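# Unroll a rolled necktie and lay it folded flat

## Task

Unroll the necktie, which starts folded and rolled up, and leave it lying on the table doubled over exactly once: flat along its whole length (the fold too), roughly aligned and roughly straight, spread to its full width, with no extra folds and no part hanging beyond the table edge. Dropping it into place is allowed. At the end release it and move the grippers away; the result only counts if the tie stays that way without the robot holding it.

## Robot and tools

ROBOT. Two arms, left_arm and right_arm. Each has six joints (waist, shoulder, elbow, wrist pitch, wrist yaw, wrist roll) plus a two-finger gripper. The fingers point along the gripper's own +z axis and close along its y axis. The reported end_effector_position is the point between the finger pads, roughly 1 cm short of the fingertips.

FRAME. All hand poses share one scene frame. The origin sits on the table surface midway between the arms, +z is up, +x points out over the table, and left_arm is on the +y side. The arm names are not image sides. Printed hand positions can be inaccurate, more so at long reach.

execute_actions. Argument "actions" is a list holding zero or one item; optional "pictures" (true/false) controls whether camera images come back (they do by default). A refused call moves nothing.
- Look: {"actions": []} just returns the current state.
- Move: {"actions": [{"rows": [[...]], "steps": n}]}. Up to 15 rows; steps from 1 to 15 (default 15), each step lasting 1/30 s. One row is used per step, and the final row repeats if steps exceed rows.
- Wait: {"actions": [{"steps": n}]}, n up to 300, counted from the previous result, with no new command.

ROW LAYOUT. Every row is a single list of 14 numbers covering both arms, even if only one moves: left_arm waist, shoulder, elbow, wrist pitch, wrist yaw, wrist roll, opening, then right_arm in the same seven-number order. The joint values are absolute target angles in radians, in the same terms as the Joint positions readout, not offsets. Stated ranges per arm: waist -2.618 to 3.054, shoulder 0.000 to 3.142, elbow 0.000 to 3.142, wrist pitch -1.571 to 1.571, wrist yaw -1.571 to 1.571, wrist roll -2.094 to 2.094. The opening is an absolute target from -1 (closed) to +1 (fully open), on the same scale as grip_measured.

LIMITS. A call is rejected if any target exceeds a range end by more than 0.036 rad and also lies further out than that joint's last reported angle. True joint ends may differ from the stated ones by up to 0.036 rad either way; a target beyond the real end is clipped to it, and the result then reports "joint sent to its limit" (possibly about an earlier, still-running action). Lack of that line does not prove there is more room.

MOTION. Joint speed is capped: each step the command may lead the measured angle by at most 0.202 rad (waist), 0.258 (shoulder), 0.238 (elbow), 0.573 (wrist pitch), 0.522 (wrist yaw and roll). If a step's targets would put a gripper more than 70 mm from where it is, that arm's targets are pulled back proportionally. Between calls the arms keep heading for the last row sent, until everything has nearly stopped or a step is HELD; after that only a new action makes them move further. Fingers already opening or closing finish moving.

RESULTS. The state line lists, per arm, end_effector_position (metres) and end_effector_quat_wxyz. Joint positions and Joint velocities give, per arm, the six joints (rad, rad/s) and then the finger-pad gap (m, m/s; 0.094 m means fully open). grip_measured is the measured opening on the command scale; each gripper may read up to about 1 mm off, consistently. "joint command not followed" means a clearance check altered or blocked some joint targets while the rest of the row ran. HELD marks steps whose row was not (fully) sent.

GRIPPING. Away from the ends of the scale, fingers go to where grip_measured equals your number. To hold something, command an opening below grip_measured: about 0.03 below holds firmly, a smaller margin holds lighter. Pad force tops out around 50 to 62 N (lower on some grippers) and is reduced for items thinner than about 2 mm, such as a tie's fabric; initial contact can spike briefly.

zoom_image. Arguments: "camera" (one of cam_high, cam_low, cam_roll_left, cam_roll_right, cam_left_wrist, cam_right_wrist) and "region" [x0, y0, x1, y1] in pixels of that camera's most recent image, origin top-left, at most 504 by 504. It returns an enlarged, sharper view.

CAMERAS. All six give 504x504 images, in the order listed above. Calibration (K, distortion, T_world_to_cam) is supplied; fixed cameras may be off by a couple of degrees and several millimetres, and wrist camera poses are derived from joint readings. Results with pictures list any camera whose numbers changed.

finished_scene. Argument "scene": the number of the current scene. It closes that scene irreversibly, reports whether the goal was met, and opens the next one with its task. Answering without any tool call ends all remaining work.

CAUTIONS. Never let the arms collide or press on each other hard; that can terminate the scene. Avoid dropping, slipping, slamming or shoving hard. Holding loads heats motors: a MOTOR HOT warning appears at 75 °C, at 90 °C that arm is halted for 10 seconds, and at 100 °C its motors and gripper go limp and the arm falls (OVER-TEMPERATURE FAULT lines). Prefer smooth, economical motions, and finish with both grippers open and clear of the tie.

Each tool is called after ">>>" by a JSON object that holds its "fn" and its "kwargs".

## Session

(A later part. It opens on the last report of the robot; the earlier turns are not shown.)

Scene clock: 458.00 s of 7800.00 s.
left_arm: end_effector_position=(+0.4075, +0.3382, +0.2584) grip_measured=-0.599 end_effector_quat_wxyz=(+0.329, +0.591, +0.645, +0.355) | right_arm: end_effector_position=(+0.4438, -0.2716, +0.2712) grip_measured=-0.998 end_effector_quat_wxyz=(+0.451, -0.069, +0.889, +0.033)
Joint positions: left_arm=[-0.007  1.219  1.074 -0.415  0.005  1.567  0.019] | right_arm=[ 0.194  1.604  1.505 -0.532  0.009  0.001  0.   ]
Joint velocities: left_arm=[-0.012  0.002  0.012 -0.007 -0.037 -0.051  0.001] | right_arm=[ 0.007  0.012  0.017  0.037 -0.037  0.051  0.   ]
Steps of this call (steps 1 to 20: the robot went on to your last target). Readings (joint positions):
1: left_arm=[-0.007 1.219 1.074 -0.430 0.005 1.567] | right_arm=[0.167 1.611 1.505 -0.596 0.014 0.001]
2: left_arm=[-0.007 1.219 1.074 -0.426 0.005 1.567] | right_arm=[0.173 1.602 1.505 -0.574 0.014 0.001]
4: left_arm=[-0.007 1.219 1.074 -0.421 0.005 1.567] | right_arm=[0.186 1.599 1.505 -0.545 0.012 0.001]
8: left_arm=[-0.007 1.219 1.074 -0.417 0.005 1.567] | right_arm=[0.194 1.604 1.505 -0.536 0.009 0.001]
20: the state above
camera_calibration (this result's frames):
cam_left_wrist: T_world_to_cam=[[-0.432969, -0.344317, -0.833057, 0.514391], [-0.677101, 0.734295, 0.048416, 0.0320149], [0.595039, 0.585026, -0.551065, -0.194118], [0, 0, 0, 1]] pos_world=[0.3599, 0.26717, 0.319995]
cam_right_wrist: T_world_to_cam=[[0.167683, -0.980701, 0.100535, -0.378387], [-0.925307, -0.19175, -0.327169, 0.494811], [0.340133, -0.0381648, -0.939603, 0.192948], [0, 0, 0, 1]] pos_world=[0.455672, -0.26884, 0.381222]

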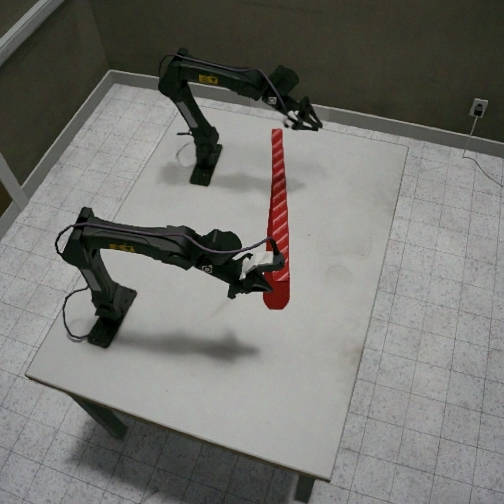

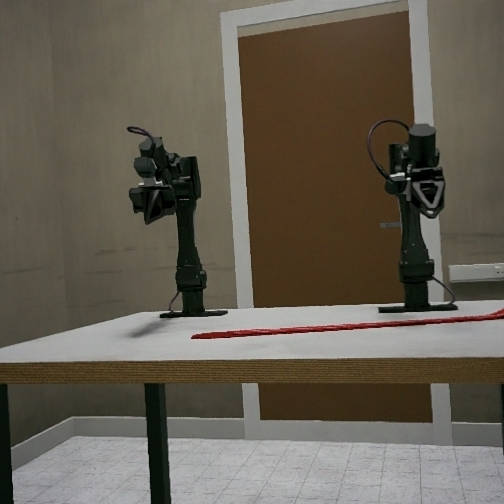

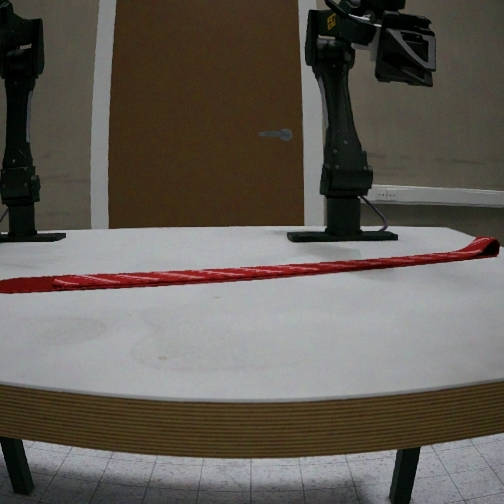

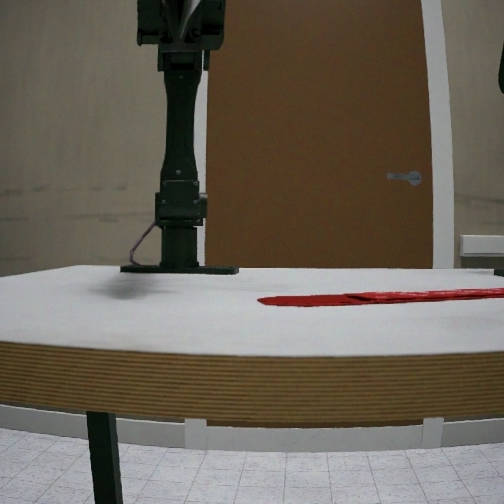

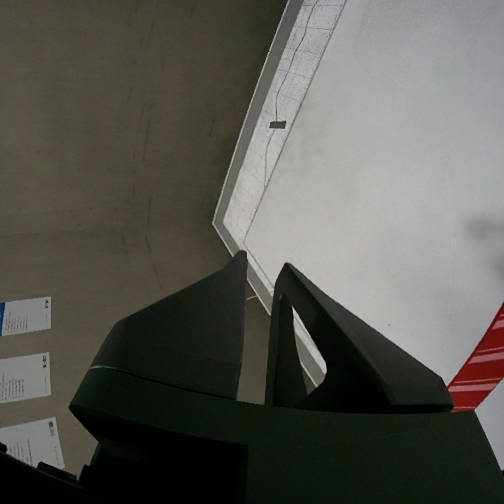

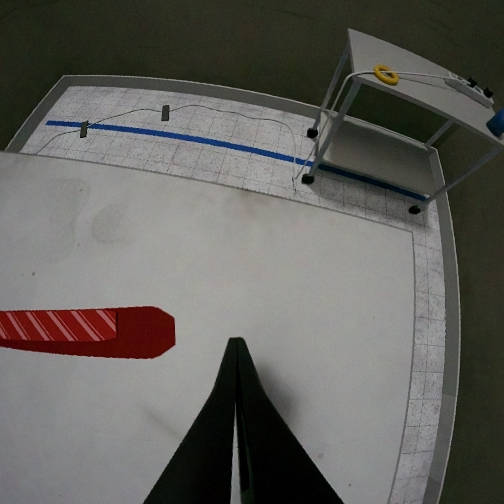

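>>> {"fn": "execute_actions", "kwargs": {"actions": [{"rows":[[0.25,1.45,1.09,-0.86,0,1.57,-0.6,0.46,2.05,1.94,-1.03,0,0,-1]],"steps":15}], "pictures": false}}

>>> {"fn": "execute_actions", "kwargs": {"actions": [{"steps":20}], "pictures": false}}

>>> {"fn": "execute_actions", "kwargs": {"actions": [{"rows":[[0.25,1.77,1.09,-0.86,0,1.57,-0.6,0.46,2.40,1.94,-1.03,0,0,-1]],"steps":15}]}}

>>> {"fn": "execute_actions", "kwargs": {"actions": [{"rows":[[0.21,1.77,1.09,-0.86,0,1.57,-0.6,0.46,2.40,1.94,-1.03,0,0,-1],[0.19,1.77,1.09,-0.86,0,1.57,-0.6,0.46,2.40,1.94,-1.03,0,0,-1],[0.17,1.77,1.09,-0.86,0,1.57,-0.6,0.46,2.40,1.94,-1.03,0,0,-1],[0.15,1.77,1.09,-0.86,0,1.57,-0.6,0.46,2.40,1.94,-1.03,0,0,-1],[0.13,1.77,1.09,-0.86,0,1.57,-0.6,0.46,2.40,1.94,-1.03,0,0,-1],[0.11,1.77,1.09,-0.86,0,1.57,-0.6,0.46,2.40,1.94,-1.03,0,0,-1],[0.09,1.77,1.09,-0.86,0,1.57,-0.6,0.46,2.40,1.94,-1.03,0,0,-1],[0.07,1.77,1.09,-0.86,0,1.57,-0.6,0.46,2.40,1.94,-1.03,0,0,-1]],"steps":15}]}}

Scene clock: 479.53 s of 7800.00 s.
left_arm: end_effector_position=(+0.3240, +0.4178, +0.1079) grip_measured=-0.599 end_effector_quat_wxyz=(+0.095, +0.563, +0.809, +0.141) | right_arm: end_effector_position=(+0.4131, -0.1341, +0.1210) grip_measured=-0.998 end_effector_quat_wxyz=(+0.169, -0.218, +0.961, +0.040)
Joint positions: left_arm=[ 0.255  1.472  1.076 -0.833 -0.007  1.567  0.019] | right_arm=[ 0.48   2.106  1.901 -1.018 -0.002  0.002  0.   ]
Joint velocities: left_arm=[ 0.007  0.022 -0.007 -0.139 -0.066 -0.066  0.   ] | right_arm=[-0.129 -0.178 -0.002 -0.154 -0.037 -0.022 -0.   ]
Steps of this call (steps 1 to 15: the robot went on to your last target; steps 16 to 110: nothing new was sent; then 17.37 s passed at rest; steps 111 to 125: all 15 steps of this action). Readings (joint positions):
111: left_arm=[0.006 1.231 1.078 -0.438 0.013 1.567] | right_arm=[0.205 1.627 1.537 -0.585 0.015 0.002]
112: left_arm=[0.033 1.252 1.085 -0.469 0.016 1.567] | right_arm=[0.227 1.667 1.594 -0.648 0.020 0.002]
114: left_arm=[0.109 1.317 1.086 -0.539 0.015 1.567] | right_arm=[0.295 1.772 1.706 -0.733 0.021 0.002]
118: left_arm=[0.242 1.454 1.083 -0.714 -0.001 1.567] | right_arm=[0.432 2.009 1.892 -0.859 0.014 0.002]
125: the state above

Scene clock: 480.20 s of 7800.00 s.
left_arm: end_effector_position=(+0.3198, +0.4163, +0.1064) grip_measured=-0.599 end_effector_quat_wxyz=(+0.089, +0.564, +0.810, +0.134) | right_arm: end_effector_position=(+0.4141, -0.1419, +0.1363) grip_measured=-0.998 end_effector_quat_wxyz=(+0.178, -0.210, +0.960, +0.041)
Joint positions: left_arm=[ 0.255  1.472  1.076 -0.851 -0.007  1.567  0.019] | right_arm=[ 0.465  2.077  1.911 -1.037 -0.002  0.002  0.   ]
Joint velocities: left_arm=[-0.017 -0.002  0.012 -0.081 -0.037  0.007  0.   ] | right_arm=[-0.017  0.012  0.002 -0.007 -0.037 -0.022 -0.   ]
Steps of this call (steps 1 to 20: the robot went on to your last target). Readings (joint positions):
1: left_arm=[0.255 1.472 1.076 -0.837 -0.007 1.567] | right_arm=[0.476 2.100 1.901 -1.023 -0.002 0.002]
2: left_arm=[0.255 1.472 1.076 -0.840 -0.007 1.567] | right_arm=[0.472 2.093 1.901 -1.026 -0.002 0.002]
4: left_arm=[0.255 1.472 1.076 -0.845 -0.007 1.567] | right_arm=[0.466 2.083 1.905 -1.032 -0.002 0.002]
8: left_arm=[0.255 1.472 1.076 -0.849 -0.007 1.567] | right_arm=[0.465 2.077 1.911 -1.033 -0.002 0.002]
20: the state above

Scene clock: 480.70 s of 7800.00 s.
left_arm: end_effector_position=(+0.3118, +0.4134, +0.0209) grip_measured=-0.599 end_effector_quat_wxyz=(+0.010, +0.572, +0.820, +0.020) | right_arm: end_effector_position=(+0.4202, -0.1392, +0.0128) grip_measured=-0.998 end_effector_quat_wxyz=(+0.073, -0.213, +0.974, +0.018)
Joint positions: left_arm=[ 0.255  1.779  1.098 -0.846 -0.007  1.569  0.019] | right_arm=[ 0.465  2.374  1.961 -1.007 -0.003  0.002  0.   ]
Joint velocities: left_arm=[ 0.002  0.002 -0.002 -0.022  0.037 -0.007 -0.   ] | right_arm=[ 0.017  0.017 -0.002 -0.095  0.007  0.022 -0.   ]
Steps of this call (steps 1 to 15: all 15 steps of this action). Readings (joint positions):
1: left_arm=[0.255 1.500 1.083 -0.859 -0.007 1.567] | right_arm=[0.465 2.094 1.918 -1.042 -0.002 0.002]
2: left_arm=[0.255 1.556 1.097 -0.857 -0.007 1.567] | right_arm=[0.465 2.120 1.931 -1.038 -0.002 0.002]
4: left_arm=[0.255 1.696 1.103 -0.835 -0.007 1.567] | right_arm=[0.465 2.198 1.940 -1.021 -0.002 0.002]
8: left_arm=[0.255 1.779 1.099 -0.829 -0.007 1.569] | right_arm=[0.465 2.368 1.958 -1.020 -0.003 0.002]
15: the state above
camera_calibration (this result's frames):
cam_left_wrist: T_world_to_cam=[[-0.786523, -0.610063, -0.0959439, 0.5057], [-0.556199, 0.632257, 0.539345, -0.0823468], [-0.268373, 0.477571, -0.836601, 0.00758367], [0, 0, 0, 1]] pos_world=[0.353978, 0.356951, 0.0992767]
cam_right_wrist: T_world_to_cam=[[0.487332, -0.871633, 0.0525643, -0.337083], [-0.795331, -0.418209, 0.438804, 0.317967], [-0.360493, -0.255649, -0.897044, 0.226852], [0, 0, 0, 1]] pos_world=[0.498939, -0.102842, 0.0816893]

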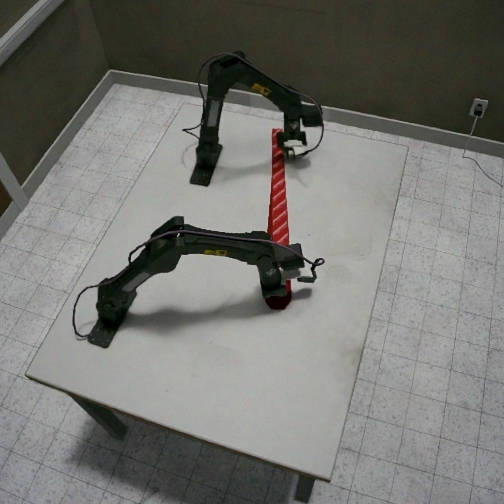

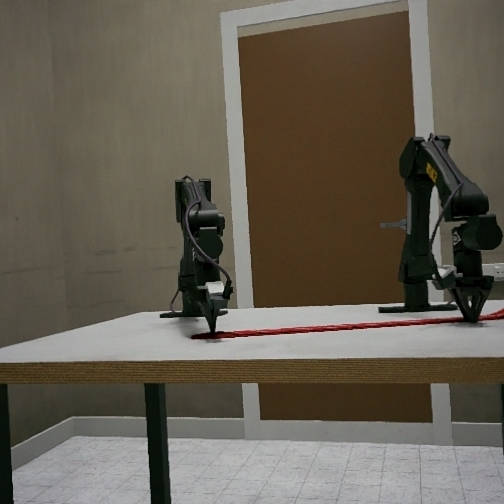

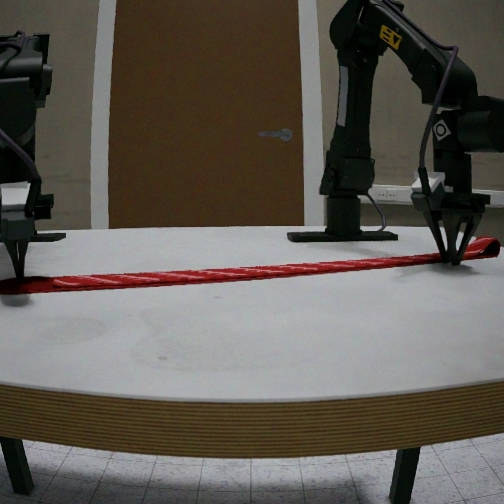

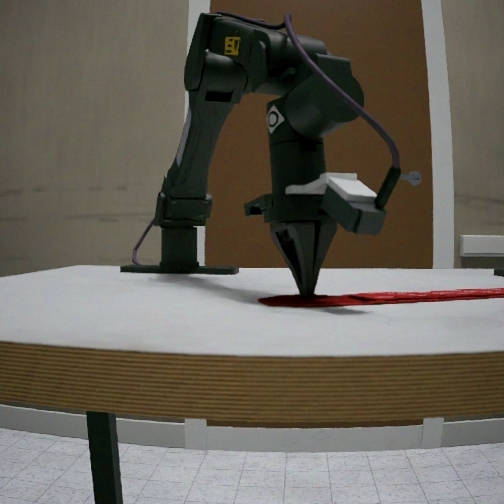

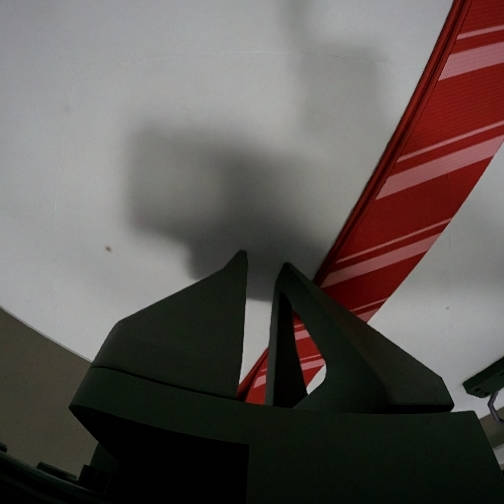

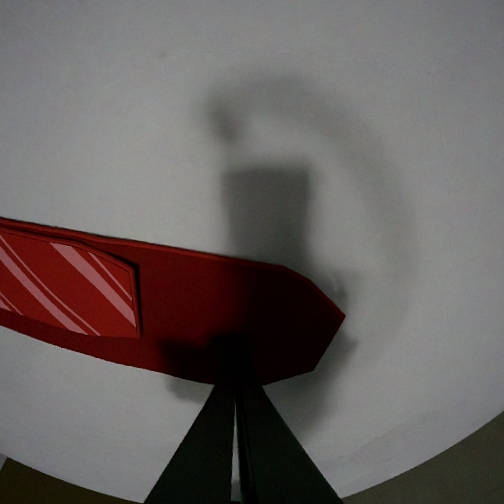

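Scene clock: 481.20 s of 7800.00 s.
left_arm: end_effector_position=(+0.3265, +0.3559, +0.0209) grip_measured=-0.599 end_effector_quat_wxyz=(+0.011, +0.647, +0.762, +0.017) | right_arm: end_effector_position=(+0.4200, -0.1393, +0.0117) grip_measured=-0.998 end_effector_quat_wxyz=(+0.072, -0.213, +0.974, +0.017)
Joint positions: left_arm=[ 0.067  1.779  1.098 -0.849 -0.005  1.569  0.019] | right_arm=[ 0.465  2.377  1.961 -1.007 -0.003  0.002  0.   ]
Joint velocities: left_arm=[ 0.007  0.007 -0.017  0.022  0.007 -0.037  0.001] | right_arm=[ 0.002 -0.022  0.012 -0.051 -0.095 -0.022 -0.   ]
Steps of this call (steps 1 to 15: all 15 steps of this action). Readings (joint positions):
1: left_arm=[0.252 1.779 1.098 -0.847 -0.008 1.569] | right_arm=[0.465 2.377 1.961 -1.006 -0.003 0.002]
2: left_arm=[0.242 1.779 1.098 -0.848 -0.009 1.569] | right_arm=[0.465 2.377 1.961 -1.008 -0.003 0.002]
4: left_arm=[0.204 1.779 1.098 -0.848 -0.010 1.569] | right_arm=[0.465 2.377 1.961 -1.007 -0.003 0.002]
8: left_arm=[0.109 1.779 1.098 -0.848 -0.009 1.569] | right_arm=[0.465 2.377 1.961 -1.007 -0.003 0.002]
15: the state above
camera_calibration (this result's frames):
cam_left_wrist: T_world_to_cam=[[-0.887313, -0.451728, -0.0928344, 0.458758], [-0.426319, 0.726703, 0.538661, -0.113786], [-0.175865, 0.517538, -0.837392, -0.00544427], [0, 0, 0, 1]] pos_world=[0.357595, 0.29274, 0.0993215]
cam_right_wrist: T_world_to_cam=[[0.487441, -0.871583, 0.0523845, -0.337044], [-0.794417, -0.417788, 0.440857, 0.317876], [-0.362358, -0.256507, -0.896048, 0.226422], [0, 0, 0, 1]] pos_world=[0.498861, -0.102878, 0.0804025]

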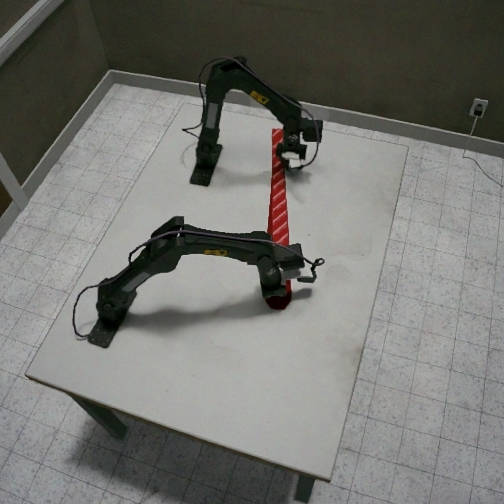

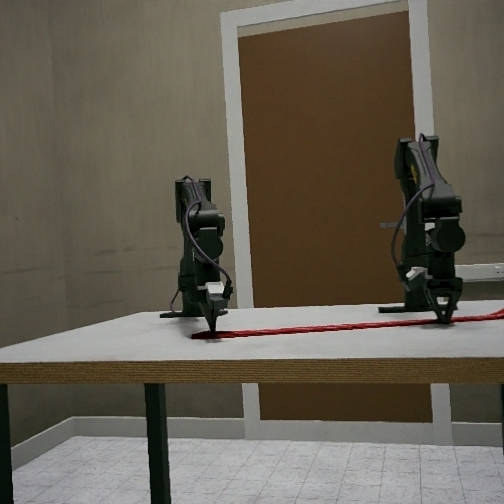

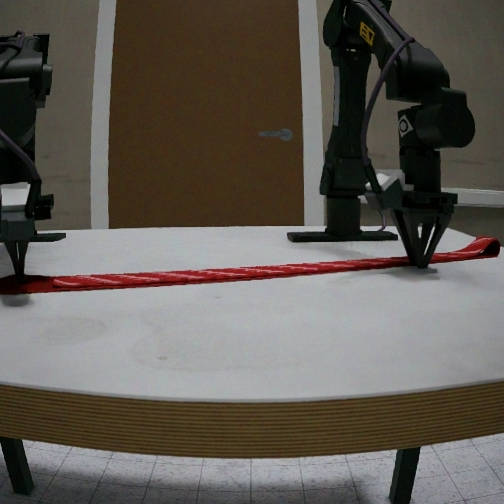

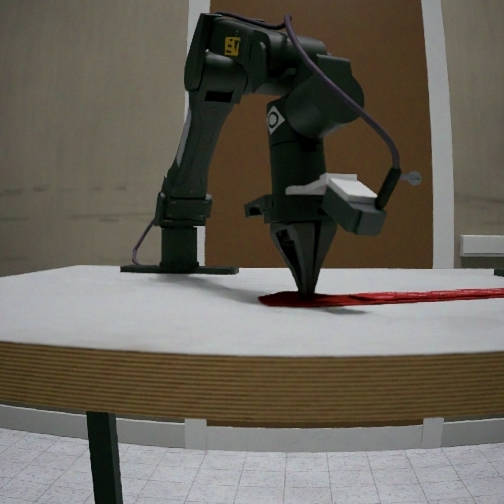

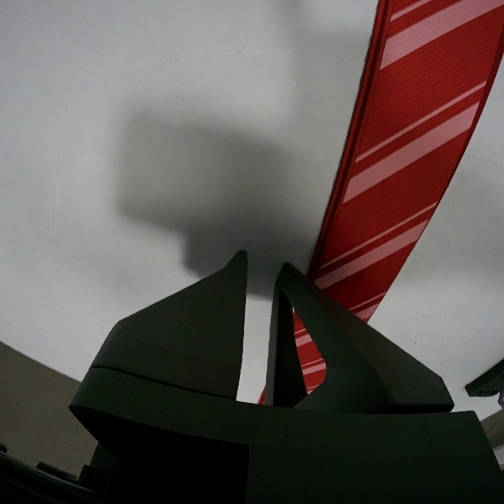

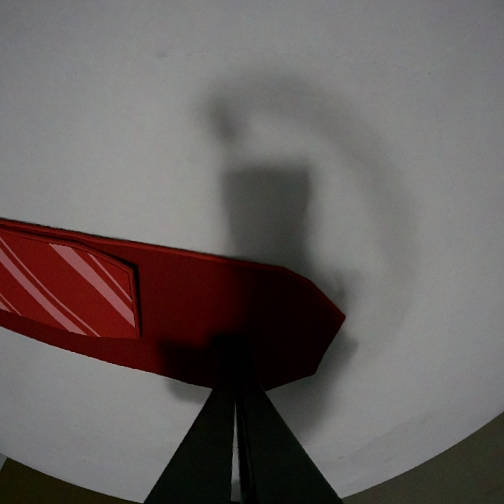

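>>> {"fn": "execute_actions", "kwargs": {"actions": [{"rows":[[0.07,1.45,1.0,-0.85,0,1.57,-0.6,0.46,2.40,1.94,-1.03,0,0,-1]],"steps":10}], "pictures": false}}

>>> {"fn": "execute_actions", "kwargs": {"actions": [{"rows":[[0.25,1.40,0.95,-0.84,0,1.57,-0.6,0.46,2.40,1.94,-1.03,0,0,-1]],"steps":15}], "pictures": false}}

>>> {"fn": "execute_actions", "kwargs": {"actions": [{"rows":[[0.25,1.67,0.95,-0.84,0,1.57,-0.6,0.46,2.40,1.94,-1.03,0,0,-1]],"steps":15}]}}

>>> {"fn": "execute_actions", "kwargs": {"actions": [{"rows":[[0.21,1.67,0.95,-0.84,0,1.57,-0.6,0.46,2.40,1.94,-1.03,0,0,-1],[0.19,1.67,0.95,-0.84,0,1.57,-0.6,0.46,2.40,1.94,-1.03,0,0,-1],[0.17,1.67,0.95,-0.84,0,1.57,-0.6,0.46,2.40,1.94,-1.03,0,0,-1],[0.15,1.67,0.95,-0.84,0,1.57,-0.6,0.46,2.40,1.94,-1.03,0,0,-1],[0.13,1.67,0.95,-0.84,0,1.57,-0.6,0.46,2.40,1.94,-1.03,0,0,-1],[0.11,1.67,0.95,-0.84,0,1.57,-0.6,0.46,2.40,1.94,-1.03,0,0,-1],[0.09,1.67,0.95,-0.84,0,1.57,-0.6,0.46,2.40,1.94,-1.03,0,0,-1],[0.07,1.67,0.95,-0.84,0,1.57,-0.6,0.46,2.40,1.94,-1.03,0,0,-1]],"steps":15}]}}

Scene clock: 502.47 s of 7800.00 s.
left_arm: end_effector_position=(+0.3154, +0.3541, +0.0903) grip_measured=-0.599 end_effector_quat_wxyz=(+0.087, +0.641, +0.755, +0.106) | right_arm: end_effector_position=(+0.4200, -0.1393, +0.0117) grip_measured=-0.998 end_effector_quat_wxyz=(+0.072, -0.213, +0.974, +0.017)
Joint positions: left_arm=[ 0.067  1.444  1.    -0.85  -0.005  1.569  0.019] | right_arm=[ 0.465  2.377  1.961 -1.007 -0.003  0.002  0.   ]
Joint velocities: left_arm=[-0.002  0.056 -0.007 -0.022  0.11  -0.037 -0.   ] | right_arm=[ 0.017  0.007 -0.022 -0.022 -0.007 -0.051 -0.002]
Steps of this call (steps 1 to 15: the robot went on to your last target; steps 16 to 110: nothing new was sent; then 17.27 s passed at rest; steps 111 to 120: all 10 steps of this action). Readings (joint positions):
111: left_arm=[0.067 1.750 1.076 -0.830 -0.005 1.569] | right_arm=[0.465 2.377 1.961 -1.007 -0.003 0.002]
112: left_arm=[0.067 1.692 1.039 -0.824 -0.005 1.569] | right_arm=[0.465 2.377 1.961 -1.007 -0.003 0.002]
114: left_arm=[0.067 1.550 0.999 -0.852 -0.005 1.569] | right_arm=[0.465 2.377 1.961 -1.007 -0.003 0.002]
118: left_arm=[0.067 1.440 1.000 -0.849 -0.005 1.569] | right_arm=[0.465 2.377 1.961 -1.007 -0.003 0.002]
120: the state above

Scene clock: 502.97 s of 7800.00 s.
left_arm: end_effector_position=(+0.2911, +0.4066, +0.0812) grip_measured=-0.599 end_effector_quat_wxyz=(+0.070, +0.566, +0.814, +0.108) | right_arm: end_effector_position=(+0.4200, -0.1393, +0.0117) grip_measured=-0.998 end_effector_quat_wxyz=(+0.072, -0.213, +0.974, +0.017)
Joint positions: left_arm=[ 0.257  1.43   0.955 -0.838 -0.009  1.569  0.019] | right_arm=[ 0.465  2.377  1.961 -1.007 -0.003  0.002  0.   ]
Joint velocities: left_arm=[-0.017 -0.022 -0.002 -0.037 -0.007 -0.007  0.   ] | right_arm=[ 0.012 -0.007 -0.012 -0.066  0.007 -0.022 -0.001]
Steps of this call (steps 1 to 15: all 15 steps of this action). Readings (joint positions):
1: left_arm=[0.089 1.442 0.994 -0.844 0.008 1.569] | right_arm=[0.465 2.377 1.961 -1.007 -0.003 0.002]
2: left_arm=[0.136 1.436 0.982 -0.838 0.012 1.569] | right_arm=[0.465 2.377 1.961 -1.007 -0.003 0.002]
4: left_arm=[0.228 1.430 0.965 -0.838 0.000 1.569] | right_arm=[0.465 2.377 1.961 -1.007 -0.003 0.002]
8: left_arm=[0.257 1.430 0.955 -0.838 -0.009 1.569] | right_arm=[0.465 2.377 1.961 -1.007 -0.003 0.002]
15: the state above

Scene clock: 503.47 s of 7800.00 s.
left_arm: end_effector_position=(+0.2811, +0.4030, +0.0224) grip_measured=-0.600 end_effector_quat_wxyz=(+0.008, +0.571, +0.820, +0.020) | right_arm: end_effector_position=(+0.4200, -0.1393, +0.0117) grip_measured=-0.998 end_effector_quat_wxyz=(+0.072, -0.213, +0.974, +0.017)
Joint positions: left_arm=[ 0.257  1.662  0.967 -0.833 -0.009  1.569  0.019] | right_arm=[ 0.465  2.377  1.961 -1.007 -0.003  0.002  0.   ]
Joint velocities: left_arm=[-0.012 -0.002 -0.002  0.051 -0.022 -0.037  0.001] | right_arm=[-0.022 -0.017 -0.007 -0.037  0.051 -0.007 -0.   ]
Steps of this call (steps 1 to 15: all 15 steps of this action). Readings (joint positions):
1: left_arm=[0.257 1.456 0.959 -0.843 -0.009 1.569] | right_arm=[0.465 2.377 1.961 -1.007 -0.003 0.002]
2: left_arm=[0.257 1.508 0.966 -0.836 -0.009 1.569] | right_arm=[0.465 2.377 1.961 -1.007 -0.003 0.002]
4: left_arm=[0.257 1.627 0.963 -0.824 -0.009 1.569] | right_arm=[0.465 2.377 1.961 -1.007 -0.003 0.002]
8: left_arm=[0.257 1.662 0.967 -0.833 -0.009 1.569] | right_arm=[0.465 2.377 1.961 -1.007 -0.003 0.002]
15: the state above
camera_calibration (this result's frames):
cam_left_wrist: T_world_to_cam=[[-0.785906, -0.610879, -0.0957989, 0.475554], [-0.556228, 0.630743, 0.541086, -0.0930493], [-0.270114, 0.478529, -0.835493, 0.00565364], [0, 0, 0, 1]] pos_world=[0.323512, 0.346491, 0.100629]
cam_right_wrist: T_world_to_cam=[[0.487441, -0.871583, 0.0523845, -0.337044], [-0.794417, -0.417788, 0.440857, 0.317876], [-0.362358, -0.256507, -0.896048, 0.226422], [0, 0, 0, 1]] pos_world=[0.498861, -0.102878, 0.0804025]

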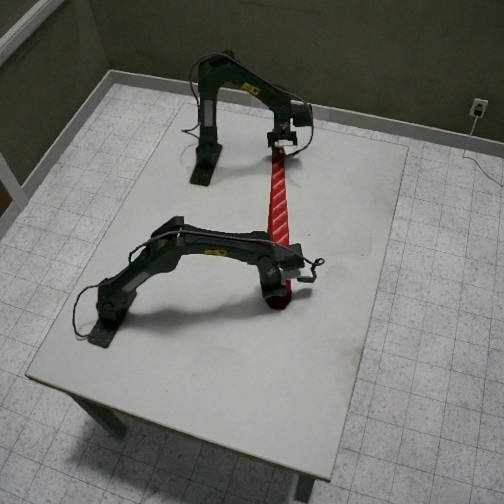

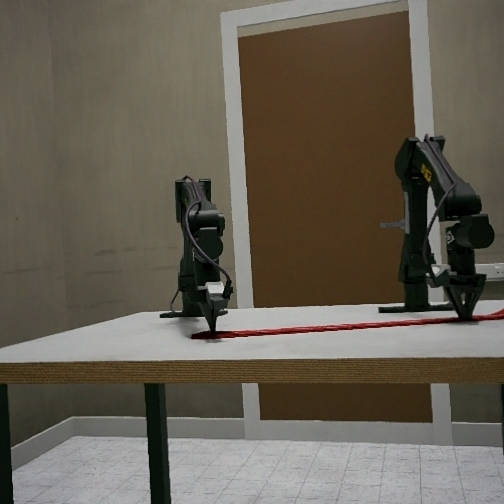

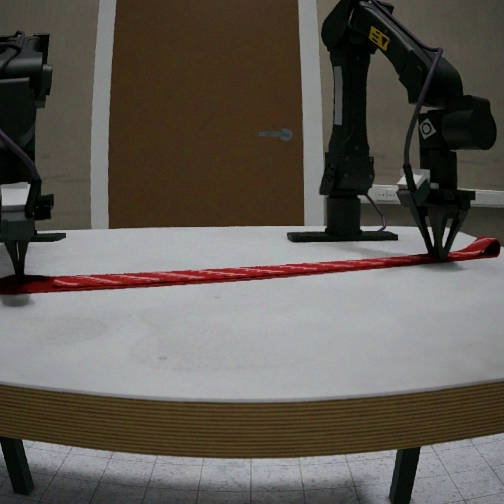

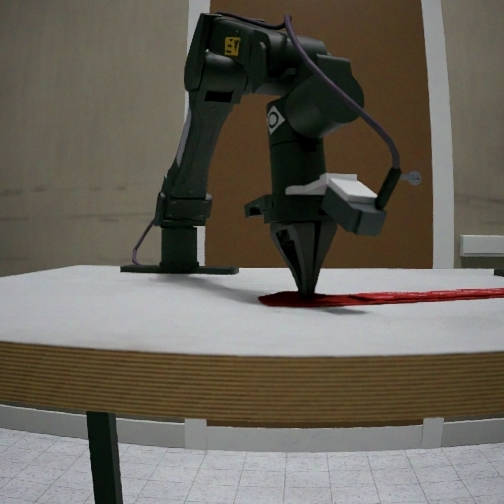

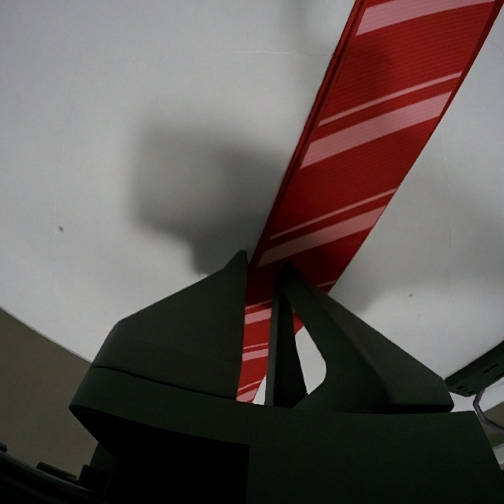

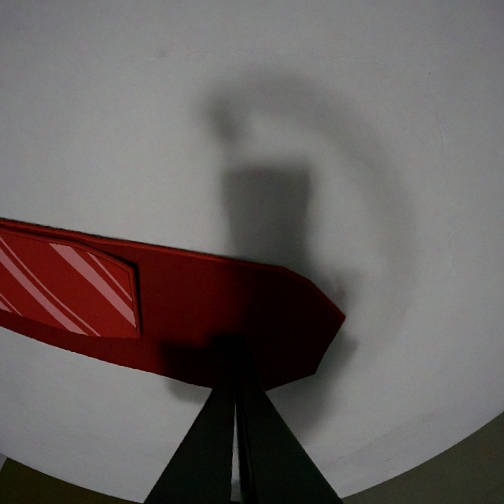

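Scene clock: 503.97 s of 7800.00 s.
left_arm: end_effector_position=(+0.2943, +0.3562, +0.0225) grip_measured=-0.600 end_effector_quat_wxyz=(+0.005, +0.644, +0.765, +0.024) | right_arm: end_effector_position=(+0.4200, -0.1393, +0.0117) grip_measured=-0.998 end_effector_quat_wxyz=(+0.072, -0.213, +0.974, +0.017)
Joint positions: left_arm=[ 0.075  1.662  0.967 -0.833 -0.023  1.569  0.019] | right_arm=[ 0.465  2.377  1.961 -1.007 -0.003  0.002  0.   ]
Joint velocities: left_arm=[-0.002 -0.017  0.002  0.022 -0.022 -0.037  0.   ] | right_arm=[ 0.002  0.012 -0.012  0.037  0.037 -0.037  0.   ]
Steps of this call (steps 1 to 15: all 15 steps of this action). Readings (joint positions):
1: left_arm=[0.253 1.662 0.967 -0.833 -0.010 1.569] | right_arm=[0.465 2.377 1.961 -1.007 -0.003 0.002]
2: left_arm=[0.241 1.662 0.967 -0.833 -0.016 1.569] | right_arm=[0.465 2.377 1.961 -1.007 -0.003 0.002]
4: left_arm=[0.203 1.662 0.967 -0.833 -0.022 1.569] | right_arm=[0.465 2.377 1.961 -1.007 -0.003 0.002]
8: left_arm=[0.114 1.662 0.967 -0.833 -0.023 1.569] | right_arm=[0.465 2.377 1.961 -1.007 -0.003 0.002]
15: the state above
camera_calibration (this result's frames):
cam_left_wrist: T_world_to_cam=[[-0.883648, -0.457413, -0.0996939, 0.431464], [-0.431549, 0.71333, 0.552201, -0.122573], [-0.181469, 0.530975, -0.827729, -0.013294], [0, 0, 0, 1]] pos_world=[0.325953, 0.291851, 0.0996956]
cam_right_wrist: T_world_to_cam=[[0.487441, -0.871583, 0.0523845, -0.337044], [-0.794417, -0.417788, 0.440857, 0.317876], [-0.362358, -0.256507, -0.896048, 0.226422], [0, 0, 0, 1]] pos_world=[0.498861, -0.102878, 0.0804025]

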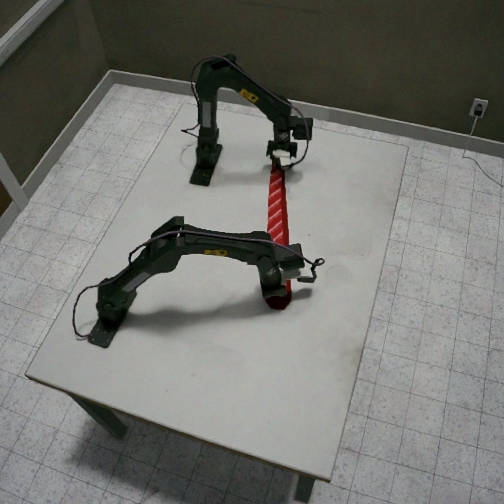

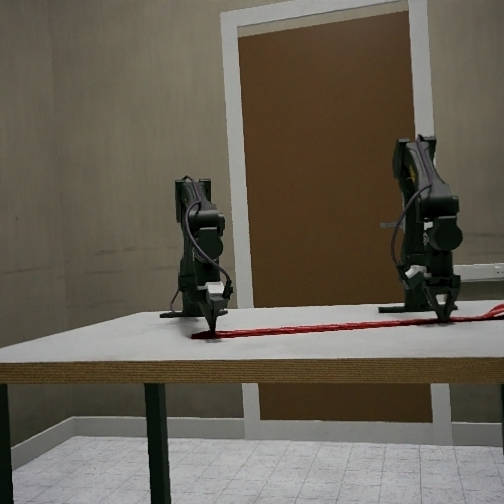

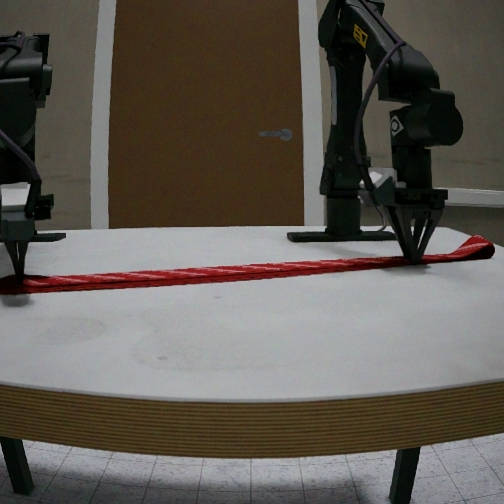

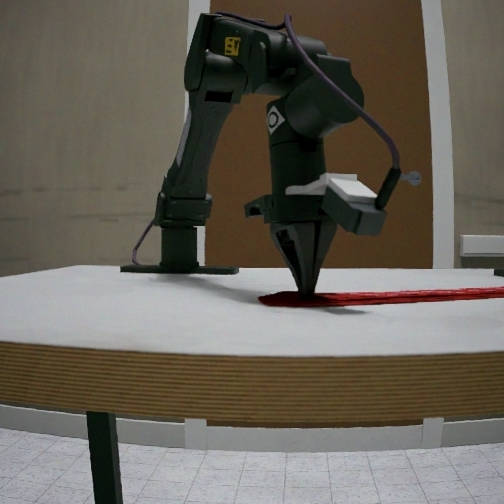

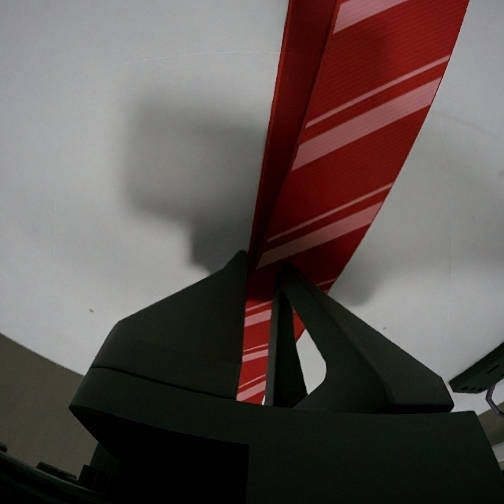

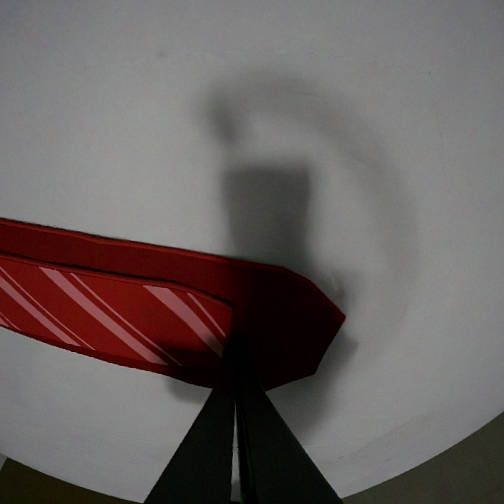

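>>> {"fn": "execute_actions", "kwargs": {"actions": [{"rows":[[0.07,1.35,0.95,-0.84,0,1.57,-0.6,0.46,2.05,1.94,-1.03,0,0,-1]],"steps":12}], "pictures": false}}

>>> {"fn": "execute_actions", "kwargs": {"actions": [{"rows":[[-0.1,1.2,1.09,-0.4,0,1.57,-0.6,0.1,1.6,1.5,-0.5,0,0,-1]],"steps":15}], "pictures": false}}

>>> {"fn": "execute_actions", "kwargs": {"actions": [{"steps":20}]}}

>>> {"fn": "zoom_image", "kwargs": {"camera": "cam_high", "region": [200,110,360,330]}}

>>> {"fn": "zoom_image", "kwargs": {"camera": "cam_roll_left", "region": [300,200,504,320]}}

Scene clock: 510.80 s of 7800.00 s.
left_arm: end_effector_position=(+0.3065, +0.3567, +0.1027) grip_measured=-0.600 end_effector_quat_wxyz=(+0.104, +0.634, +0.755, +0.134) | right_arm: end_effector_position=(+0.4181, -0.1401, +0.1635) grip_measured=-0.998 end_effector_quat_wxyz=(+0.211, -0.208, +0.954, +0.048)
Joint positions: left_arm=[ 0.075  1.344  0.949 -0.834 -0.014  1.569  0.019] | right_arm=[ 0.465  2.037  1.934 -1.032 -0.003  0.002  0.   ]
Joint velocities: left_arm=[-0.002 -0.002  0.012 -0.066 -0.081  0.007  0.   ] | right_arm=[ 0.012 -0.227  0.056  0.037  0.022 -0.022 -0.   ]
Steps of this call (steps 1 to 15: the robot went on to your last target; steps 16 to 110: nothing new was sent; then 2.77 s passed at rest; steps 111 to 122: all 12 steps of this action). Readings (joint positions):
111: left_arm=[0.075 1.634 0.959 -0.826 -0.023 1.569] | right_arm=[0.465 2.360 1.955 -1.004 -0.003 0.002]
112: left_arm=[0.075 1.577 0.943 -0.828 -0.022 1.569] | right_arm=[0.465 2.339 1.940 -1.010 -0.003 0.002]
114: left_arm=[0.075 1.438 0.937 -0.840 -0.019 1.569] | right_arm=[0.465 2.279 1.926 -1.029 -0.003 0.002]
118: left_arm=[0.075 1.339 0.949 -0.832 -0.015 1.569] | right_arm=[0.465 2.131 1.925 -1.035 -0.003 0.002]
122: the state above

Scene clock: 511.30 s of 7800.00 s.
left_arm: end_effector_position=(+0.4064, +0.3070, +0.2572) grip_measured=-0.600 end_effector_quat_wxyz=(+0.337, +0.617, +0.623, +0.343) | right_arm: end_effector_position=(+0.4467, -0.3290, +0.2655) grip_measured=-0.998 end_effector_quat_wxyz=(+0.441, -0.016, +0.898, +0.004)
Joint positions: left_arm=[-0.094  1.213  1.073 -0.428 -0.01   1.569  0.019] | right_arm=[ 0.075  1.609  1.509 -0.558  0.012  0.001  0.   ]
Joint velocities: left_arm=[-0.002 -0.012  0.002  0.154 -0.066 -0.066  0.001] | right_arm=[ 0.173 -0.022 -0.012  0.418 -0.066 -0.081 -0.   ]
Steps of this call (steps 1 to 15: all 15 steps of this action). Readings (joint positions):
1: left_arm=[0.065 1.340 0.950 -0.817 -0.019 1.569] | right_arm=[0.456 2.010 1.902 -0.983 -0.007 0.001]
2: left_arm=[0.043 1.333 0.954 -0.788 -0.021 1.569] | right_arm=[0.442 1.974 1.847 -0.922 -0.012 0.001]
4: left_arm=[-0.006 1.312 0.975 -0.722 -0.020 1.569] | right_arm=[0.386 1.892 1.735 -0.829 -0.014 0.001]
8: left_arm=[-0.073 1.260 1.028 -0.583 -0.017 1.569] | right_arm=[0.212 1.727 1.560 -0.713 -0.013 0.001]
15: the state above

Scene clock: 511.97 s of 7800.00 s.
left_arm: end_effector_position=(+0.4080, +0.3070, +0.2599) grip_measured=-0.600 end_effector_quat_wxyz=(+0.341, +0.615, +0.621, +0.347) | right_arm: end_effector_position=(+0.4493, -0.3197, +0.2675) grip_measured=-0.998 end_effector_quat_wxyz=(+0.449, -0.024, +0.893, +0.010)
Joint positions: left_arm=[-0.094  1.213  1.073 -0.415 -0.01   1.569  0.019] | right_arm=[ 0.093  1.609  1.502 -0.532  0.009  0.001  0.   ]
Joint velocities: left_arm=[-0.002 -0.002 -0.017 -0.007  0.081 -0.051 -0.   ] | right_arm=[ 0.012 -0.007  0.002  0.022 -0.037  0.022  0.   ]
Steps of this call (steps 1 to 20: the robot went on to your last target). Readings (joint positions):
1: left_arm=[-0.094 1.213 1.073 -0.425 -0.010 1.569] | right_arm=[0.081 1.609 1.509 -0.548 0.012 0.001]
2: left_arm=[-0.094 1.213 1.073 -0.424 -0.010 1.569] | right_arm=[0.086 1.609 1.508 -0.542 0.011 0.001]
4: left_arm=[-0.094 1.213 1.073 -0.420 -0.010 1.569] | right_arm=[0.093 1.609 1.505 -0.537 0.009 0.001]
8: left_arm=[-0.094 1.213 1.073 -0.417 -0.010 1.569] | right_arm=[0.093 1.609 1.502 -0.535 0.009 0.001]
20: the state above
camera_calibration (this result's frames):
cam_left_wrist: T_world_to_cam=[[-0.454022, -0.302744, -0.83798, 0.502267], [-0.620611, 0.782283, 0.0536286, 0.0160418], [0.639301, 0.544408, -0.54306, -0.183054], [0, 0, 0, 1]] pos_world=[0.355023, 0.239165, 0.32062]
cam_right_wrist: T_world_to_cam=[[0.0686588, -0.992569, 0.100462, -0.385423], [-0.94252, -0.0975444, -0.319596, 0.525365], [0.327021, -0.0727443, -0.942213, 0.181327], [0, 0, 0, 1]] pos_world=[0.462332, -0.318122, 0.377474]

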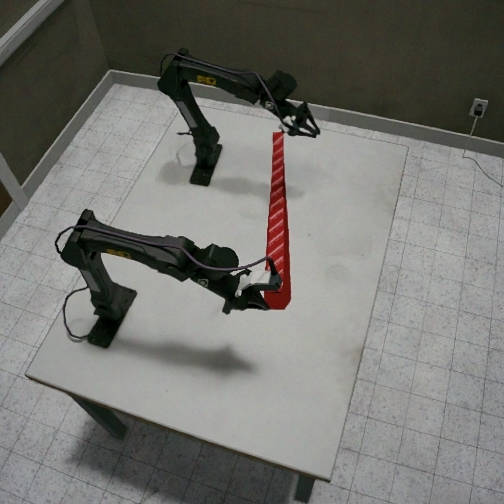

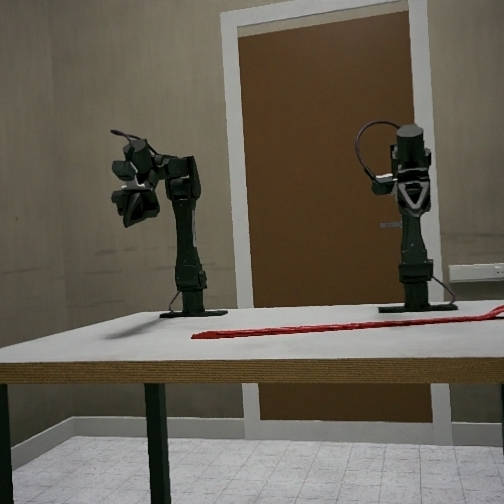

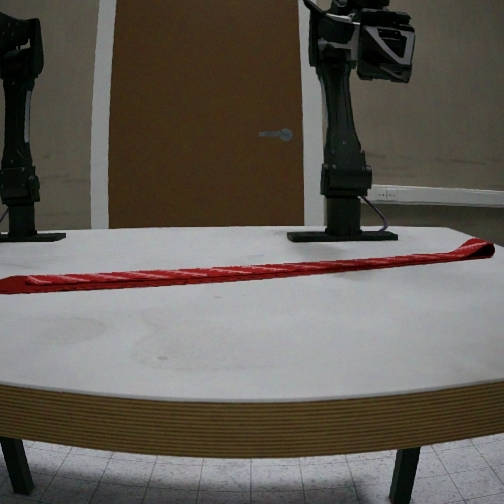

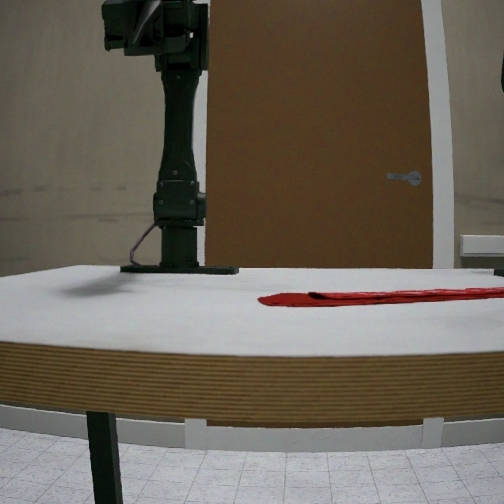

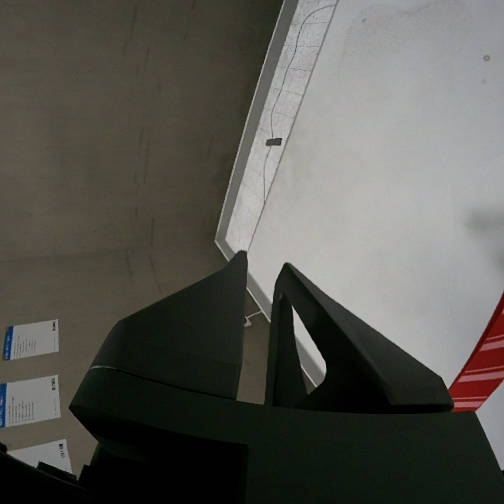

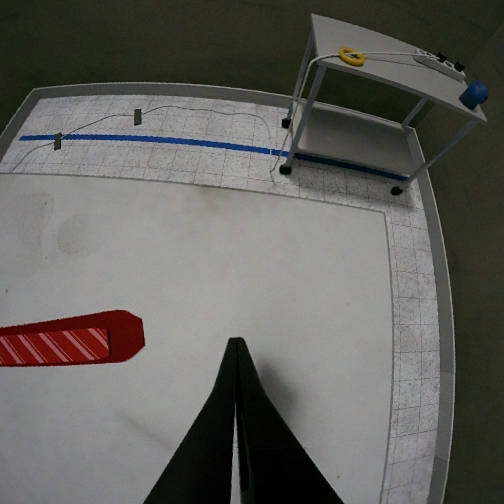

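Region (200, 110, 360, 330) of cam_high's 504x504 image, scaled by 2.291, with more detail than that image has; it fills the left 367 columns of this view, and the rest is white.

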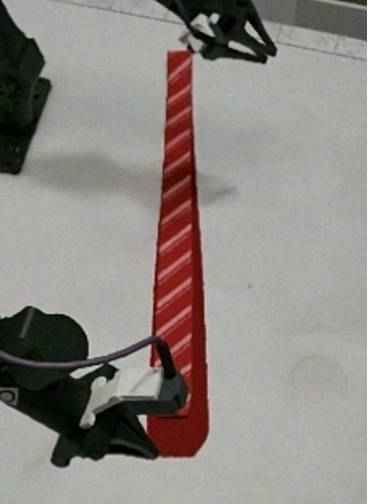

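Region (300, 200, 504, 320) of cam_roll_left's 504x504 image, scaled by 2.471, with more detail than that image has; it fills the top 296 rows of this view, and the rest is white.

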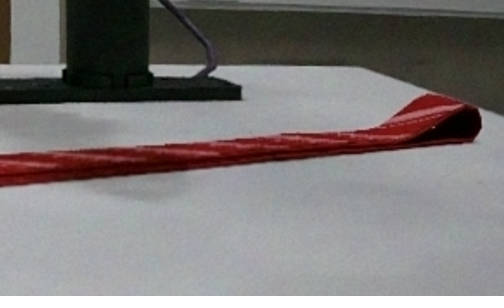

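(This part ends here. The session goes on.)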